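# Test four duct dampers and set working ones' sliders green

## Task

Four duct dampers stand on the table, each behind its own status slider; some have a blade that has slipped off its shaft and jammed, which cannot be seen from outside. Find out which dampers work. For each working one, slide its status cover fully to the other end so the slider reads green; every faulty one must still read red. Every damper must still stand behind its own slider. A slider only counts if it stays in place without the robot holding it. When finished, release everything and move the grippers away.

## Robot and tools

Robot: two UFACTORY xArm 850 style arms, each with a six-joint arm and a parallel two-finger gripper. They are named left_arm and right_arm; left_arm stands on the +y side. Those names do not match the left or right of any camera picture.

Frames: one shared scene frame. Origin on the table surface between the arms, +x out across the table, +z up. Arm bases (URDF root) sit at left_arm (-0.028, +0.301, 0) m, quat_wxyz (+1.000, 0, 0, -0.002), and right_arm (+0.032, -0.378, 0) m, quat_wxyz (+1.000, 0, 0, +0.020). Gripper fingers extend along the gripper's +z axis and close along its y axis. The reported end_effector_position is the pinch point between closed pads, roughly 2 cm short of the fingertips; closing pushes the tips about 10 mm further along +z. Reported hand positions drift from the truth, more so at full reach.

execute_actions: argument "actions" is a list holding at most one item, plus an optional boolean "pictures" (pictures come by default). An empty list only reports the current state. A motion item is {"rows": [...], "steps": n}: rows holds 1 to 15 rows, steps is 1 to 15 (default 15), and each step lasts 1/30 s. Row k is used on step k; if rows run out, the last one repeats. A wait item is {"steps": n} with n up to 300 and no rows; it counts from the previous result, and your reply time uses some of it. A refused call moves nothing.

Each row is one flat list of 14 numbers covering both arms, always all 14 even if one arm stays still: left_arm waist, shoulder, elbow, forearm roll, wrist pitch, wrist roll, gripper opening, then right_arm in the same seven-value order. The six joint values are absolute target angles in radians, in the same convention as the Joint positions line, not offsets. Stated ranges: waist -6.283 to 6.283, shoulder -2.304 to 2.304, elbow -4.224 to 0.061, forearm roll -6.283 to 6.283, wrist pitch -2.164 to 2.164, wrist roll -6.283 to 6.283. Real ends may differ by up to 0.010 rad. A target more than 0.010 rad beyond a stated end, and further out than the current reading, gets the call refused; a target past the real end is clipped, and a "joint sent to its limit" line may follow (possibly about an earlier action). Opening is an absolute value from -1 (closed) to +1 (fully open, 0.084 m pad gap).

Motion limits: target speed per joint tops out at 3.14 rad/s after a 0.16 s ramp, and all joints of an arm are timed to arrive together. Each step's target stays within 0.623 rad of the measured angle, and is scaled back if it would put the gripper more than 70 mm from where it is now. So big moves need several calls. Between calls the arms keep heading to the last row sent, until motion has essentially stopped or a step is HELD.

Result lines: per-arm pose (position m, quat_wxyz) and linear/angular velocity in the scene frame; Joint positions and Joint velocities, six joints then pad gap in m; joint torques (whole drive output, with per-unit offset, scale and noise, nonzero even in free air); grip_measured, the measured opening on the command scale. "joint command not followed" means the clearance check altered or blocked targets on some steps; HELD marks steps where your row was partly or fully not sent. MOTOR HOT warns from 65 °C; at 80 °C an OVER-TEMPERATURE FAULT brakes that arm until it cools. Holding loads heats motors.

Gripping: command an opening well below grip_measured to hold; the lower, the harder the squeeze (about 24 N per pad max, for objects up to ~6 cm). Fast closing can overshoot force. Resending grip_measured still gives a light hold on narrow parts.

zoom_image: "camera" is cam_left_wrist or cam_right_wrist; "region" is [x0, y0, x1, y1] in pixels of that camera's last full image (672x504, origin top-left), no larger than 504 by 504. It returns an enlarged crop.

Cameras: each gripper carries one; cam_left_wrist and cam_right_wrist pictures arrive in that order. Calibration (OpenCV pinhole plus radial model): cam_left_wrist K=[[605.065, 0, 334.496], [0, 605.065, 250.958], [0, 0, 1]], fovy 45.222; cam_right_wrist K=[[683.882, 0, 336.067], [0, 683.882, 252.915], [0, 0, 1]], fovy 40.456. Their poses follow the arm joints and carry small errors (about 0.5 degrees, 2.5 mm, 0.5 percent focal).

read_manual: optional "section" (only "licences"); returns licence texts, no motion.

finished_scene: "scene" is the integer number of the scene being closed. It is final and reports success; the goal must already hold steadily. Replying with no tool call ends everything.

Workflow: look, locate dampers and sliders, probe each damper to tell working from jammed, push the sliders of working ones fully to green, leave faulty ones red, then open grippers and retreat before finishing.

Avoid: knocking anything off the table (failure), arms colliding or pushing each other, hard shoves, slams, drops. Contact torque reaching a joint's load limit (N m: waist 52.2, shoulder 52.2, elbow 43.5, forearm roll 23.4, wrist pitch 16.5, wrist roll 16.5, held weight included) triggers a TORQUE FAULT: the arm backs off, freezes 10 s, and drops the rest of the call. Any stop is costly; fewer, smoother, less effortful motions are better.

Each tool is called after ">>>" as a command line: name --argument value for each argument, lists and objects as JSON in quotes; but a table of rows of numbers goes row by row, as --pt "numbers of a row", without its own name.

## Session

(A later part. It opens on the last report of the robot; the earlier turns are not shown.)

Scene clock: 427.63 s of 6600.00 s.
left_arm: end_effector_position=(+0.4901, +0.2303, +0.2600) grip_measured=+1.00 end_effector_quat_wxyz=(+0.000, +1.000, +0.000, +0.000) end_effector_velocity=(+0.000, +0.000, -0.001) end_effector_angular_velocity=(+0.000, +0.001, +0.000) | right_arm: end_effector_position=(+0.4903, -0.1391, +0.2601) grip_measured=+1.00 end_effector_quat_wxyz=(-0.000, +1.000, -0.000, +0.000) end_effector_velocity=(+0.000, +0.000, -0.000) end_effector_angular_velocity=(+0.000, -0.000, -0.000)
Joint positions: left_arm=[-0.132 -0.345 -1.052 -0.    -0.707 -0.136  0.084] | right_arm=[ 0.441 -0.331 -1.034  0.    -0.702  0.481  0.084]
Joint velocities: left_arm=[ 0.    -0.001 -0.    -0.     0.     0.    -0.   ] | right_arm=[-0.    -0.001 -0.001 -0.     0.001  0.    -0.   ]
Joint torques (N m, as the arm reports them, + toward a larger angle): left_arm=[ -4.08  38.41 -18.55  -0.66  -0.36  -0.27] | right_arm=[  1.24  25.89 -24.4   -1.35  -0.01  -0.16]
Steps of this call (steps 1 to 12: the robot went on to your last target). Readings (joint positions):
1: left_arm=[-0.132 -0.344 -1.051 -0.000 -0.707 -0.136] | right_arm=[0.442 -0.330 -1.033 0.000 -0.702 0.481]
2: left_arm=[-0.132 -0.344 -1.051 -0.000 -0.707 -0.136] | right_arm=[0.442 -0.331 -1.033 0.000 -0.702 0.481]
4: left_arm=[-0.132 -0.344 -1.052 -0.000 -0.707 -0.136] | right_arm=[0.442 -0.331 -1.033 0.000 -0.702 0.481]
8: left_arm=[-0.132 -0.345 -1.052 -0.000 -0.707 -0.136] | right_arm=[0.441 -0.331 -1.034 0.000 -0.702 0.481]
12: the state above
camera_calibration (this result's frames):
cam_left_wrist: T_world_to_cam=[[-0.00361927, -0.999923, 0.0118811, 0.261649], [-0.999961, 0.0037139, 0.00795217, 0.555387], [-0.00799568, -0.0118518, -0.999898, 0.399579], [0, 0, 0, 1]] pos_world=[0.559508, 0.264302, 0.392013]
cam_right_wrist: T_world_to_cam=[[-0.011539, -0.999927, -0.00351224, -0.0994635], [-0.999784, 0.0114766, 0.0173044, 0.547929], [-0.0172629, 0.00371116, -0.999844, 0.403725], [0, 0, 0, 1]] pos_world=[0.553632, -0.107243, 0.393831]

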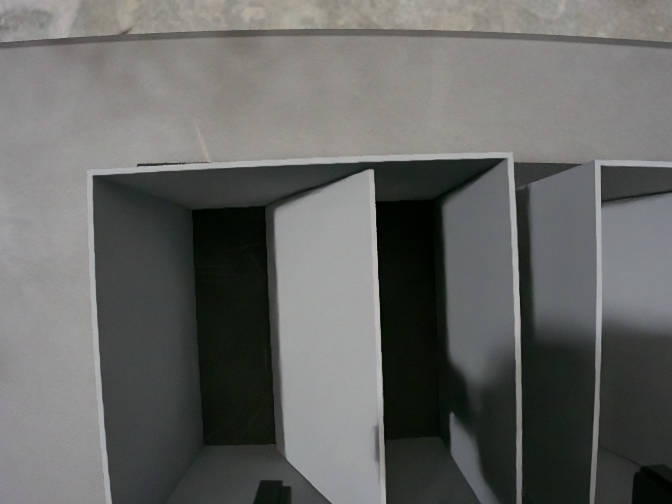

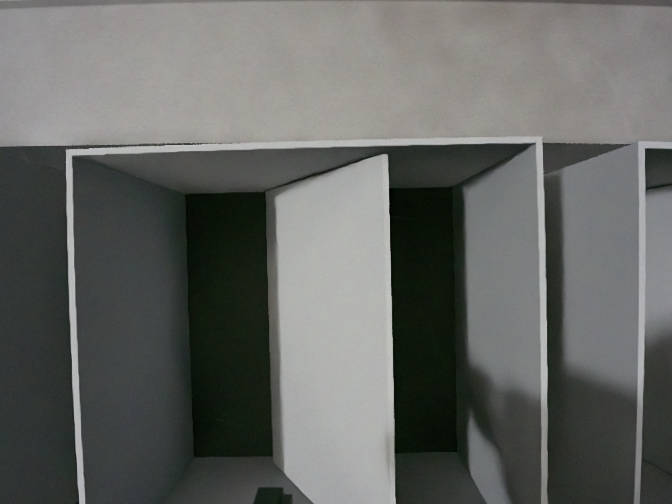

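>>> execute_actions --actions '[{"rows": [[-0.1322,-0.3494,-1.0510,0,-0.7016,-0.1362,1,0.4410,-0.3354,-1.0323,0,-0.6968,0.4810,1],[-0.1322,-0.3560,-1.0486,0,-0.6926,-0.1362,1,0.4410,-0.3421,-1.0299,0,-0.6877,0.4810,1],[-0.1322,-0.3652,-1.0452,0,-0.6799,-0.1362,1,0.4410,-0.3514,-1.0264,0,-0.6750,0.4810,1],[-0.1322,-0.3758,-1.0413,0,-0.6655,-0.1362,1,0.4410,-0.3621,-1.0225,0,-0.6604,0.4810,1],[-0.1322,-0.3876,-1.0369,0,-0.6492,-0.1362,1,0.4410,-0.3741,-1.0181,0,-0.6440,0.4810,1],[-0.1322,-0.3995,-1.0325,0,-0.6330,-0.1362,1,0.4410,-0.3861,-1.0137,0,-0.6276,0.4810,1],[-0.1322,-0.4113,-1.0281,0,-0.6167,-0.1362,1,0.4410,-0.3981,-1.0093,0,-0.6112,0.4810,1],[-0.1322,-0.4231,-1.0236,0,-0.6004,-0.1362,1,0.4410,-0.4100,-1.0048,0,-0.5947,0.4810,1],[-0.1322,-0.4350,-1.0192,0,-0.5842,-0.1362,1,0.4410,-0.4220,-1.0004,0,-0.5783,0.4810,1],[-0.1322,-0.4468,-1.0148,0,-0.5679,-0.1362,1,0.4410,-0.4340,-0.9960,0,-0.5619,0.4810,1],[-0.1322,-0.4574,-1.0109,0,-0.5535,-0.1362,1,0.4410,-0.4447,-0.9921,0,-0.5473,0.4810,1],[-0.1322,-0.4666,-1.0075,0,-0.5408,-0.1362,1,0.4410,-0.4540,-0.9886,0,-0.5346,0.4810,1],[-0.1322,-0.4732,-1.0051,0,-0.5318,-0.1362,1,0.4410,-0.4607,-0.9862,0,-0.5255,0.4810,1],[-0.1322,-0.4771,-1.0036,0,-0.5264,-0.1362,1,0.4410,-0.4647,-0.9847,0,-0.5200,0.4810,1]], "steps": 15}]' --pictures false

>>> execute_actions --actions '[{"rows": [[-0.1322,-0.4771,-1.0036,0,-0.5264,-0.1362,1,0.4410,-0.4647,-0.9847,0,-0.5200,0.4810,1],[-0.1322,-0.4771,-1.0036,0,-0.5264,-0.1362,0.9,0.4410,-0.4647,-0.9847,0,-0.5200,0.4810,0.9],[-0.1322,-0.4771,-1.0036,0,-0.5264,-0.1362,0.8,0.4410,-0.4647,-0.9847,0,-0.5200,0.4810,0.8],[-0.1322,-0.4771,-1.0036,0,-0.5264,-0.1362,0.72,0.4410,-0.4647,-0.9847,0,-0.5200,0.4810,0.72],[-0.1322,-0.4771,-1.0036,0,-0.5264,-0.1362,0.66,0.4410,-0.4647,-0.9847,0,-0.5200,0.4810,0.66],[-0.1322,-0.4771,-1.0036,0,-0.5264,-0.1362,0.61,0.4410,-0.4647,-0.9847,0,-0.5200,0.4810,0.61],[-0.1322,-0.4771,-1.0036,0,-0.5264,-0.1362,0.57,0.4410,-0.4647,-0.9847,0,-0.5200,0.4810,0.57],[-0.1322,-0.4771,-1.0036,0,-0.5264,-0.1362,0.53,0.4410,-0.4647,-0.9847,0,-0.5200,0.4810,0.53],[-0.1322,-0.4771,-1.0036,0,-0.5264,-0.1362,0.49,0.4410,-0.4647,-0.9847,0,-0.5200,0.4810,0.49],[-0.1322,-0.4771,-1.0036,0,-0.5264,-0.1362,0.45,0.4410,-0.4647,-0.9847,0,-0.5200,0.4810,0.45],[-0.1322,-0.4771,-1.0036,0,-0.5264,-0.1362,0.42,0.4410,-0.4647,-0.9847,0,-0.5200,0.4810,0.42],[-0.1322,-0.4771,-1.0036,0,-0.5264,-0.1362,0.39,0.4410,-0.4647,-0.9847,0,-0.5200,0.4810,0.39],[-0.1322,-0.4771,-1.0036,0,-0.5264,-0.1362,0.36,0.4410,-0.4647,-0.9847,0,-0.5200,0.4810,0.36],[-0.1322,-0.4771,-1.0036,0,-0.5264,-0.1362,0.33,0.4410,-0.4647,-0.9847,0,-0.5200,0.4810,0.33],[-0.1322,-0.4771,-1.0036,0,-0.5264,-0.1362,0.30,0.4410,-0.4647,-0.9847,0,-0.5200,0.4810,0.30]], "steps": 15}]' --pictures false

>>> execute_actions --actions '[{"rows": [[-0.1322,-0.4771,-1.0036,0,-0.5264,-0.1362,0.27,0.4410,-0.4647,-0.9847,0,-0.5200,0.4810,0.27],[-0.1322,-0.4771,-1.0036,0,-0.5264,-0.1362,0.24,0.4410,-0.4647,-0.9847,0,-0.5200,0.4810,0.24],[-0.1322,-0.4771,-1.0036,0,-0.5264,-0.1362,0.21,0.4410,-0.4647,-0.9847,0,-0.5200,0.4810,0.21],[-0.1322,-0.4771,-1.0036,0,-0.5264,-0.1362,0.18,0.4410,-0.4647,-0.9847,0,-0.5200,0.4810,0.18],[-0.1322,-0.4771,-1.0036,0,-0.5264,-0.1362,0.15,0.4410,-0.4647,-0.9847,0,-0.5200,0.4810,0.15],[-0.1322,-0.4771,-1.0036,0,-0.5264,-0.1362,0.12,0.4410,-0.4647,-0.9847,0,-0.5200,0.4810,0.12],[-0.1322,-0.4771,-1.0036,0,-0.5264,-0.1362,0.10,0.4410,-0.4647,-0.9847,0,-0.5200,0.4810,0.10]], "steps": 15}]'

Scene clock: 512.00 s of 6600.00 s.
left_arm: end_effector_position=(+0.4899, +0.2303, +0.1790) grip_measured=+1.00 end_effector_quat_wxyz=(-0.000, +1.000, +0.000, -0.001) end_effector_velocity=(-0.015, +0.002, -0.133) end_effector_angular_velocity=(+0.002, +0.019, +0.000) | right_arm: end_effector_position=(+0.4902, -0.1392, +0.1791) grip_measured=+1.00 end_effector_quat_wxyz=(+0.000, +1.000, -0.000, -0.001) end_effector_velocity=(-0.013, -0.007, -0.133) end_effector_angular_velocity=(-0.008, +0.015, +0.000)
Joint positions: left_arm=[-0.132 -0.468 -1.007 -0.    -0.541 -0.136  0.084] | right_arm=[ 0.441 -0.455 -0.988 -0.    -0.535  0.481  0.084]
Joint velocities: left_arm=[-0.    -0.202  0.079 -0.     0.263 -0.    -0.   ] | right_arm=[ 0.    -0.205  0.079 -0.     0.266  0.    -0.   ]
Joint torques (N m, as the arm reports them, + toward a larger angle): left_arm=[ -4.47  56.07 -19.61  -0.69  -0.62  -0.3 ] | right_arm=[ -1.52  35.83 -25.01  -2.23  -0.31  -0.06]
Steps of this call (steps 1 to 15: the robot went on to your last target; steps 16 to 90: nothing new was sent; then 80.87 s passed at rest; steps 91 to 105: all 15 steps of this action). Readings (joint positions):
91: left_arm=[-0.132 -0.346 -1.052 0.000 -0.707 -0.136] | right_arm=[0.441 -0.331 -1.034 -0.000 -0.702 0.481]
92: left_arm=[-0.132 -0.346 -1.052 0.000 -0.705 -0.136] | right_arm=[0.441 -0.332 -1.034 0.000 -0.700 0.481]
94: left_arm=[-0.132 -0.354 -1.050 0.000 -0.694 -0.136] | right_arm=[0.441 -0.340 -1.031 0.000 -0.689 0.481]
98: left_arm=[-0.132 -0.392 -1.035 0.000 -0.643 -0.136] | right_arm=[0.441 -0.379 -1.016 0.000 -0.638 0.481]
105: the state above

Scene clock: 512.50 s of 6600.00 s.
left_arm: end_effector_position=(+0.4903, +0.2302, +0.1732) grip_measured=+0.32 end_effector_quat_wxyz=(+0.000, +1.000, +0.000, +0.000) end_effector_velocity=(-0.001, +0.001, -0.001) end_effector_angular_velocity=(+0.001, +0.004, +0.000) | right_arm: end_effector_position=(+0.4903, -0.1392, +0.1731) grip_measured=+0.31 end_effector_quat_wxyz=(+0.000, +1.000, -0.000, -0.000) end_effector_velocity=(-0.000, +0.000, -0.001) end_effector_angular_velocity=(+0.000, -0.000, +0.000)
Joint positions: left_arm=[-0.132 -0.477 -1.004 -0.    -0.526 -0.136  0.057] | right_arm=[ 0.441 -0.465 -0.985 -0.    -0.52   0.481  0.057]
Joint velocities: left_arm=[ 0.    -0.002  0.001  0.001 -0.001 -0.    -0.038] | right_arm=[ 0.001 -0.002  0.     0.001  0.002  0.    -0.038]
Joint torques (N m, as the arm reports them, + toward a larger angle): left_arm=[ -1.6   39.64 -16.26  -0.3   -0.57  -0.24] | right_arm=[  2.93  22.35 -21.46  -1.02   0.23  -0.14]
Steps of this call (steps 1 to 15: all 15 steps of this action). Readings (joint positions):
1: left_arm=[-0.132 -0.473 -1.005 -0.000 -0.534 -0.136] | right_arm=[0.441 -0.460 -0.986 -0.000 -0.528 0.481]
2: left_arm=[-0.132 -0.475 -1.004 -0.000 -0.531 -0.136] | right_arm=[0.441 -0.463 -0.985 -0.000 -0.525 0.481]
4: left_arm=[-0.132 -0.476 -1.004 -0.000 -0.528 -0.136] | right_arm=[0.441 -0.464 -0.985 -0.000 -0.521 0.481]
8: left_arm=[-0.133 -0.476 -1.004 -0.000 -0.527 -0.136] | right_arm=[0.441 -0.464 -0.985 -0.000 -0.521 0.481]
15: the state above

Scene clock: 513.00 s of 6600.00 s.
left_arm: end_effector_position=(+0.4902, +0.2303, +0.1731) grip_measured=+0.10 end_effector_quat_wxyz=(+0.000, +1.000, +0.000, +0.000) end_effector_velocity=(-0.000, +0.000, -0.000) end_effector_angular_velocity=(+0.000, +0.001, +0.000) | right_arm: end_effector_position=(+0.4903, -0.1390, +0.1731) grip_measured=+0.21 end_effector_quat_wxyz=(-0.000, +1.000, -0.000, +0.000) end_effector_velocity=(+0.000, +0.000, +0.001) end_effector_angular_velocity=(+0.001, -0.001, -0.001)
Joint positions: left_arm=[-0.132 -0.477 -1.004 -0.    -0.526 -0.136  0.048] | right_arm=[ 0.441 -0.465 -0.985  0.    -0.52   0.481  0.053]
Joint velocities: left_arm=[ 0.     0.     0.001  0.    -0.     0.     0.   ] | right_arm=[0.    0.001 0.    0.    0.    0.001 0.   ]
Joint torques (N m, as the arm reports them, + toward a larger angle): left_arm=[ -1.73  37.68 -15.16  -0.05  -0.43  -0.08] | right_arm=[  2.15  23.1  -20.31  -2.81   0.76   0.11]
Steps of this call (steps 1 to 15: all 15 steps of this action). Readings (joint positions):
1: left_arm=[-0.132 -0.477 -1.004 -0.000 -0.526 -0.136] | right_arm=[0.441 -0.465 -0.985 -0.000 -0.520 0.481]
2: left_arm=[-0.132 -0.477 -1.004 -0.000 -0.526 -0.136] | right_arm=[0.441 -0.465 -0.985 -0.000 -0.520 0.481]
4: left_arm=[-0.132 -0.477 -1.004 -0.000 -0.527 -0.136] | right_arm=[0.441 -0.465 -0.985 -0.000 -0.520 0.481]
8: left_arm=[-0.132 -0.477 -1.004 -0.000 -0.526 -0.136] | right_arm=[0.441 -0.465 -0.985 0.000 -0.520 0.481]
15: the state above
camera_calibration (this result's frames):
cam_left_wrist: T_world_to_cam=[[-0.00361511, -0.999922, 0.0119404, 0.262619], [-0.999964, 0.00370595, 0.00759398, 0.556324], [-0.00763764, -0.0119126, -0.9999, 0.31253], [0, 0, 0, 1]] pos_world=[0.559641, 0.26426, 0.305138]
cam_right_wrist: T_world_to_cam=[[-0.0114689, -0.999928, -0.00348679, -0.0997872], [-0.999784, 0.0114067, 0.0173774, 0.549456], [-0.0173364, 0.00368534, -0.999843, 0.316816], [0, 0, 0, 1]] pos_world=[0.553685, -0.107215, 0.30687]

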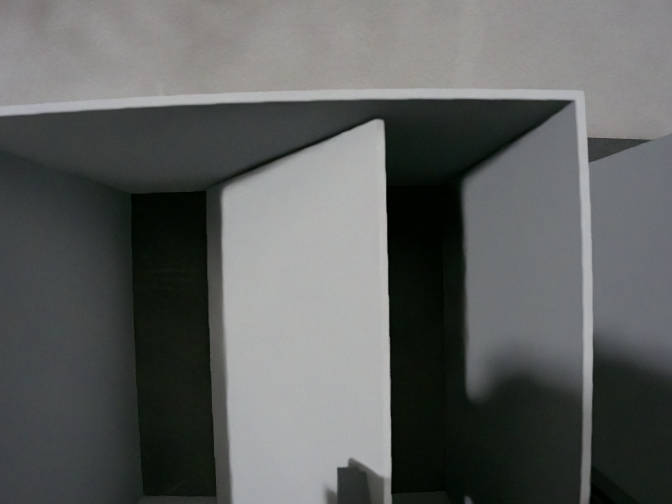

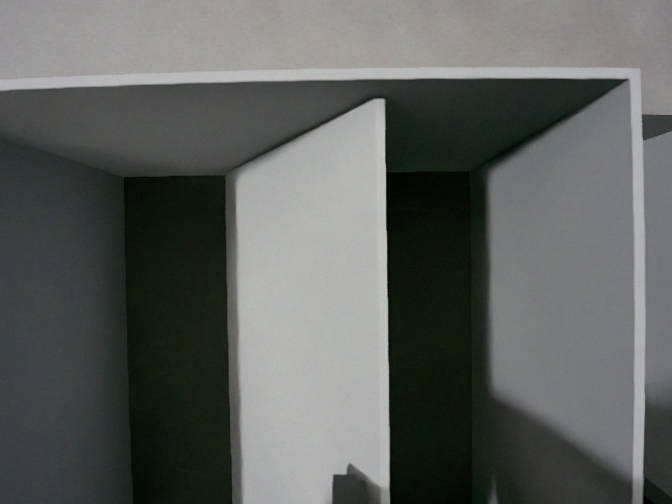

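>>> execute_actions --actions '[{"rows": [[-0.1322,-0.4771,-1.0036,0,-0.5264,-0.1362,0.07,0.4410,-0.4647,-0.9847,0,-0.5200,0.4810,0.06],[-0.1322,-0.4771,-1.0036,0,-0.5264,-0.1362,0.04,0.4410,-0.4647,-0.9847,0,-0.5200,0.4810,0.02],[-0.1322,-0.4771,-1.0036,0,-0.5264,-0.1362,0.01,0.4410,-0.4647,-0.9847,0,-0.5200,0.4810,-0.02],[-0.1322,-0.4771,-1.0036,0,-0.5264,-0.1362,-0.02,0.4410,-0.4647,-0.9847,0,-0.5200,0.4810,-0.06],[-0.1322,-0.4771,-1.0036,0,-0.5264,-0.1362,-0.05,0.4410,-0.4647,-0.9847,0,-0.5200,0.4810,-0.10],[-0.1322,-0.4771,-1.0036,0,-0.5264,-0.1362,-0.08,0.4410,-0.4647,-0.9847,0,-0.5200,0.4810,-0.14],[-0.1322,-0.4771,-1.0036,0,-0.5264,-0.1362,-0.11,0.4410,-0.4647,-0.9847,0,-0.5200,0.4810,-0.18],[-0.1322,-0.4771,-1.0036,0,-0.5264,-0.1362,-0.14,0.4410,-0.4647,-0.9847,0,-0.5200,0.4810,-0.22],[-0.1322,-0.4771,-1.0036,0,-0.5264,-0.1362,-0.15,0.4410,-0.4647,-0.9847,0,-0.5200,0.4810,-0.26],[-0.1322,-0.4771,-1.0036,0,-0.5264,-0.1362,-0.15,0.4410,-0.4647,-0.9847,0,-0.5200,0.4810,-0.30]], "steps": 15}]'

Scene clock: 531.07 s of 6600.00 s.
left_arm: end_effector_position=(+0.4899, +0.2303, +0.1729) grip_measured=-0.16 end_effector_quat_wxyz=(-0.000, +1.000, +0.000, -0.000) end_effector_velocity=(+0.001, -0.000, +0.001) end_effector_angular_velocity=(-0.000, -0.003, +0.001) | right_arm: end_effector_position=(+0.4903, -0.1391, +0.1730) grip_measured=+0.21 end_effector_quat_wxyz=(+0.000, +1.000, -0.000, +0.000) end_effector_velocity=(+0.000, +0.000, +0.000) end_effector_angular_velocity=(+0.001, -0.001, -0.001)
Joint positions: left_arm=[-0.132 -0.477 -1.003  0.    -0.527 -0.136  0.037] | right_arm=[ 0.441 -0.465 -0.985  0.    -0.52   0.481  0.053]
Joint velocities: left_arm=[ 0.     0.001 -0.001 -0.     0.001 -0.001 -0.   ] | right_arm=[ 0.     0.001 -0.     0.     0.     0.001  0.   ]
Joint torques (N m, as the arm reports them, + toward a larger angle): left_arm=[ -1.7   39.17 -16.26   0.03  -0.04  -0.15] | right_arm=[ -0.58  20.08 -19.49  -1.91   1.16   0.14]
Steps of this call (steps 1 to 15: the robot went on to your last target; steps 16 to 90: nothing new was sent; then 14.57 s passed at rest; steps 91 to 105: all 15 steps of this action). Readings (joint positions):
91: left_arm=[-0.132 -0.477 -1.004 -0.000 -0.526 -0.136] | right_arm=[0.441 -0.465 -0.985 0.000 -0.520 0.481]
92: left_arm=[-0.132 -0.477 -1.003 0.000 -0.527 -0.136] | right_arm=[0.441 -0.465 -0.985 0.000 -0.520 0.481]
94: left_arm=[-0.132 -0.477 -1.003 0.000 -0.527 -0.136] | right_arm=[0.441 -0.465 -0.985 0.000 -0.520 0.481]
98: left_arm=[-0.132 -0.477 -1.003 0.000 -0.527 -0.136] | right_arm=[0.441 -0.465 -0.985 0.000 -0.520 0.481]
105: the state above
camera_calibration (this result's frames):
cam_left_wrist: T_world_to_cam=[[-0.00367584, -0.999924, 0.0117827, 0.262747], [-0.999956, 0.00377747, 0.0086147, 0.555766], [-0.00865856, -0.0117505, -0.999893, 0.312746], [0, 0, 0, 1]] pos_world=[0.559415, 0.264303, 0.304829]
cam_right_wrist: T_world_to_cam=[[-0.0115891, -0.999927, -0.00347171, -0.099774], [-0.999783, 0.0115271, 0.0173783, 0.549467], [-0.017337, 0.00367235, -0.999843, 0.316722], [0, 0, 0, 1]] pos_world=[0.553683, -0.107264, 0.306777]

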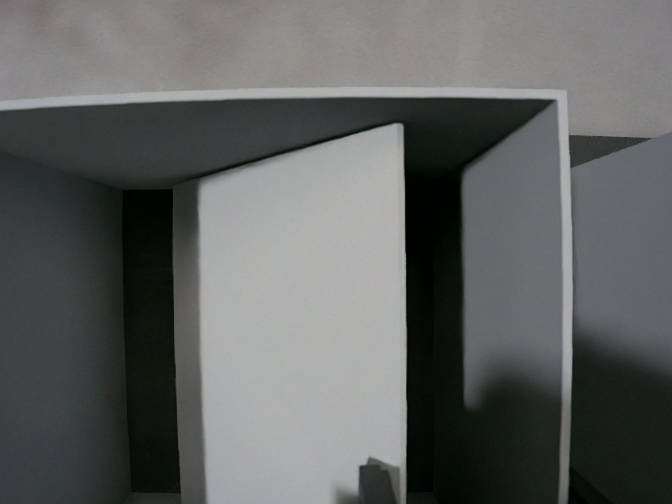

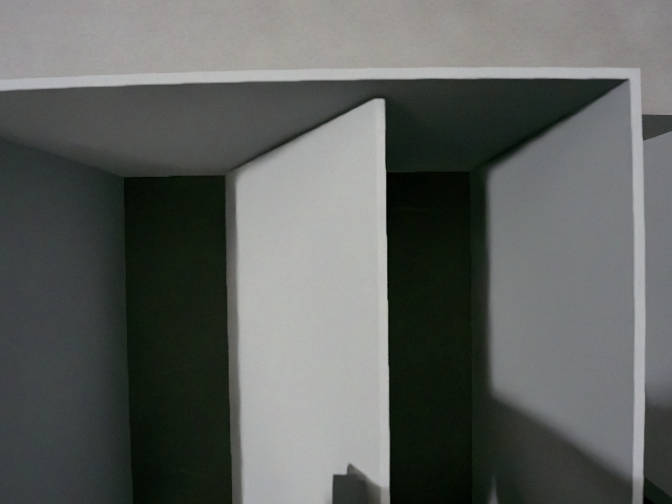

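>>> execute_actions --actions '[{"rows": [[-0.1322,-0.4771,-1.0036,0,-0.5264,-0.1362,1,0.4410,-0.4647,-0.9847,0,-0.5200,0.4810,1]], "steps": 9}]' --pictures false

>>> execute_actions --actions '[{"rows": [[-0.1322, -0.3455, -1.0525, 0, -0.7070, -0.1362, 1, 0.4410, -0.3314, -1.0338, 0, -0.7023, 0.4810, 1]], "steps": 7}]' --pictures false

>>> execute_actions --actions '[{"rows": [[-0.4478, -0.4651, -1.2186, 0, -0.7534, -0.4518, 1, 0.0903, -0.2068, -0.8756, 0, -0.6688, 0.1303, 1]], "steps": 15}]' --pictures false

>>> execute_actions --actions '[{"steps": 15}]'

Scene clock: 574.87 s of 6600.00 s.
left_arm: end_effector_position=(+0.4903, +0.2303, +0.1731) grip_measured=+0.99 end_effector_quat_wxyz=(+0.000, +1.000, +0.000, +0.000) end_effector_velocity=(-0.000, -0.000, +0.000) end_effector_angular_velocity=(+0.000, +0.001, +0.001) | right_arm: end_effector_position=(+0.4904, -0.1391, +0.1728) grip_measured=+1.00 end_effector_quat_wxyz=(-0.000, +1.000, -0.000, +0.000) end_effector_velocity=(-0.000, +0.000, +0.002) end_effector_angular_velocity=(-0.001, +0.002, +0.002)
Joint positions: left_arm=[-0.132 -0.477 -1.004  0.    -0.526 -0.136  0.084] | right_arm=[ 0.441 -0.465 -0.985  0.    -0.519  0.481  0.084]
Joint velocities: left_arm=[-0.     0.    -0.001 -0.    -0.002 -0.001  0.028] | right_arm=[ 0.001  0.003 -0.001 -0.    -0.006 -0.001 -0.   ]
Joint torques (N m, as the arm reports them, + toward a larger angle): left_arm=[ -4.51  40.65 -16.77  -1.05  -0.39  -0.26] | right_arm=[  1.93  26.45 -21.28  -1.1   -0.44  -0.25]
Steps of this call (steps 1 to 15: the robot went on to your last target; steps 16 to 90: nothing new was sent; then 40.50 s passed at rest; steps 91 to 99: all 9 steps of this action). Readings (joint positions):
91: left_arm=[-0.132 -0.477 -1.004 0.000 -0.526 -0.136] | right_arm=[0.441 -0.465 -0.985 0.000 -0.520 0.481]
92: left_arm=[-0.132 -0.477 -1.004 0.000 -0.526 -0.136] | right_arm=[0.441 -0.465 -0.984 0.000 -0.519 0.481]
94: left_arm=[-0.132 -0.477 -1.004 0.000 -0.526 -0.136] | right_arm=[0.441 -0.465 -0.984 0.000 -0.518 0.481]
98: left_arm=[-0.132 -0.477 -1.004 0.000 -0.526 -0.136] | right_arm=[0.441 -0.465 -0.984 0.000 -0.519 0.481]
99: the state above

Scene clock: 575.10 s of 6600.00 s.
left_arm: end_effector_position=(+0.4932, +0.2299, +0.2480) grip_measured=+1.00 end_effector_quat_wxyz=(+0.000, +1.000, +0.000, +0.003) end_effector_velocity=(+0.027, -0.003, +0.354) end_effector_angular_velocity=(-0.021, -0.159, -0.001) | right_arm: end_effector_position=(+0.4931, -0.1376, +0.2477) grip_measured=+1.00 end_effector_quat_wxyz=(-0.002, +1.000, -0.000, +0.003) end_effector_velocity=(+0.019, +0.010, +0.344) end_effector_angular_velocity=(+0.063, -0.119, -0.001)
Joint positions: left_arm=[-0.132 -0.365 -1.048  0.    -0.676 -0.136  0.084] | right_arm=[ 0.441 -0.351 -1.028  0.    -0.67   0.481  0.084]
Joint velocities: left_arm=[ 0.     0.509 -0.226  0.002 -0.576  0.     0.   ] | right_arm=[ 0.001  0.5   -0.22   0.002 -0.585 -0.     0.   ]
Joint torques (N m, as the arm reports them, + toward a larger angle): left_arm=[ -4.06 -10.58  -6.97  -1.01   0.45  -0.25] | right_arm=[-2.59 -7.58 -6.55 -1.66  0.47 -0.54]
Steps of this call (steps 1 to 7: all 7 steps of this action). Readings (joint positions):
1: left_arm=[-0.132 -0.477 -1.004 0.000 -0.526 -0.136] | right_arm=[0.441 -0.465 -0.985 0.000 -0.519 0.481]
2: left_arm=[-0.132 -0.475 -1.004 0.000 -0.531 -0.136] | right_arm=[0.441 -0.462 -0.985 -0.000 -0.525 0.481]
4: left_arm=[-0.132 -0.442 -1.014 -0.000 -0.582 -0.136] | right_arm=[0.441 -0.429 -0.996 -0.000 -0.576 0.481]
7: the state above

Scene clock: 575.60 s of 6600.00 s.
left_arm: end_effector_position=(+0.4903, +0.0521, +0.2597) grip_measured=+1.00 end_effector_quat_wxyz=(-0.000, +1.000, -0.001, -0.000) end_effector_velocity=(-0.003, -0.027, +0.005) end_effector_angular_velocity=(+0.001, -0.000, +0.039) | right_arm: end_effector_position=(+0.4906, -0.3158, +0.2598) grip_measured=+1.00 end_effector_quat_wxyz=(+0.000, +1.000, -0.001, -0.000) end_effector_velocity=(-0.008, -0.034, -0.001) end_effector_angular_velocity=(+0.002, -0.002, +0.033)
Joint positions: left_arm=[-0.444 -0.464 -1.216 -0.    -0.752 -0.447  0.084] | right_arm=[ 0.095 -0.209 -0.878 -0.    -0.669  0.137  0.084]
Joint velocities: left_arm=[-0.045 -0.015 -0.035  0.002 -0.02  -0.085  0.   ] | right_arm=[-0.072  0.03   0.038  0.003  0.011 -0.107 -0.   ]
Joint torques (N m, as the arm reports them, + toward a larger angle): left_arm=[  1.76  44.95 -17.83  -0.61  -0.36  -0.38] | right_arm=[  3.03  19.3  -24.23  -1.98  -0.22  -0.25]
Steps of this call (steps 1 to 15: all 15 steps of this action). Readings (joint positions):
1: left_arm=[-0.132 -0.353 -1.053 0.000 -0.690 -0.136] | right_arm=[0.441 -0.339 -1.034 0.000 -0.685 0.481]
2: left_arm=[-0.136 -0.350 -1.057 0.000 -0.698 -0.142] | right_arm=[0.437 -0.333 -1.033 0.000 -0.690 0.476]
4: left_arm=[-0.182 -0.370 -1.079 0.000 -0.707 -0.190] | right_arm=[0.391 -0.318 -1.008 0.000 -0.686 0.427]
8: left_arm=[-0.308 -0.416 -1.144 0.000 -0.728 -0.312] | right_arm=[0.256 -0.269 -0.948 0.000 -0.679 0.295]
15: the state above

Scene clock: 576.10 s of 6600.00 s.
left_arm: end_effector_position=(+0.4902, +0.0500, +0.2600) grip_measured=+1.00 end_effector_quat_wxyz=(+0.000, +1.000, +0.000, +0.000) end_effector_velocity=(-0.000, -0.001, -0.000) end_effector_angular_velocity=(-0.000, -0.000, -0.001) | right_arm: end_effector_position=(+0.4902, -0.3180, +0.2600) grip_measured=+1.00 end_effector_quat_wxyz=(+0.000, +1.000, -0.000, -0.000) end_effector_velocity=(+0.000, -0.001, +0.000) end_effector_angular_velocity=(+0.000, -0.001, -0.002)
Joint positions: left_arm=[-0.448 -0.465 -1.219  0.    -0.753 -0.452  0.084] | right_arm=[ 0.09  -0.207 -0.876  0.    -0.669  0.13   0.084]
Joint velocities: left_arm=[-0.001 -0.    -0.     0.     0.     0.     0.   ] | right_arm=[-0.002  0.001  0.    -0.     0.     0.    -0.   ]
Joint torques (N m, as the arm reports them, + toward a larger angle): left_arm=[ -3.38  43.31 -18.68  -0.67  -0.37  -0.31] | right_arm=[ -0.64  19.28 -23.5   -1.9    0.03  -0.22]
Steps of this call (steps 1 to 15: the robot went on to your last target). Readings (joint positions):
1: left_arm=[-0.445 -0.464 -1.217 -0.000 -0.753 -0.449] | right_arm=[0.094 -0.208 -0.877 -0.000 -0.669 0.134]
2: left_arm=[-0.446 -0.464 -1.217 0.000 -0.753 -0.450] | right_arm=[0.093 -0.208 -0.876 0.000 -0.669 0.132]
4: left_arm=[-0.446 -0.465 -1.218 0.000 -0.753 -0.451] | right_arm=[0.092 -0.207 -0.876 0.000 -0.669 0.131]
8: left_arm=[-0.447 -0.465 -1.218 0.000 -0.753 -0.452] | right_arm=[0.091 -0.207 -0.876 0.000 -0.669 0.131]
15: the state above
All arms were judged still, so your last target was given up. Only a new action makes them travel on or press farther. Fingers that are still opening or closing keep moving.
camera_calibration (this result's frames):
cam_left_wrist: T_world_to_cam=[[-0.00352013, -0.999923, 0.0119059, 0.0812859], [-0.999962, 0.00361432, 0.00789893, 0.556197], [-0.00794135, -0.0118776, -0.999898, 0.397412], [0, 0, 0, 1]] pos_world=[0.559618, 0.0839897, 0.39201]
cam_right_wrist: T_world_to_cam=[[-0.0114797, -0.999928, -0.00347062, -0.278446], [-0.999784, 0.0114176, 0.0173927, 0.549865], [-0.0173518, 0.00366953, -0.999843, 0.404343], [0, 0, 0, 1]] pos_world=[0.553566, -0.286188, 0.393749]

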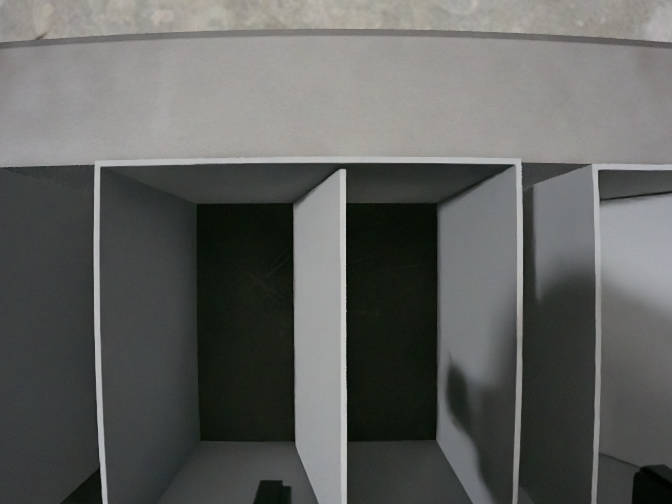

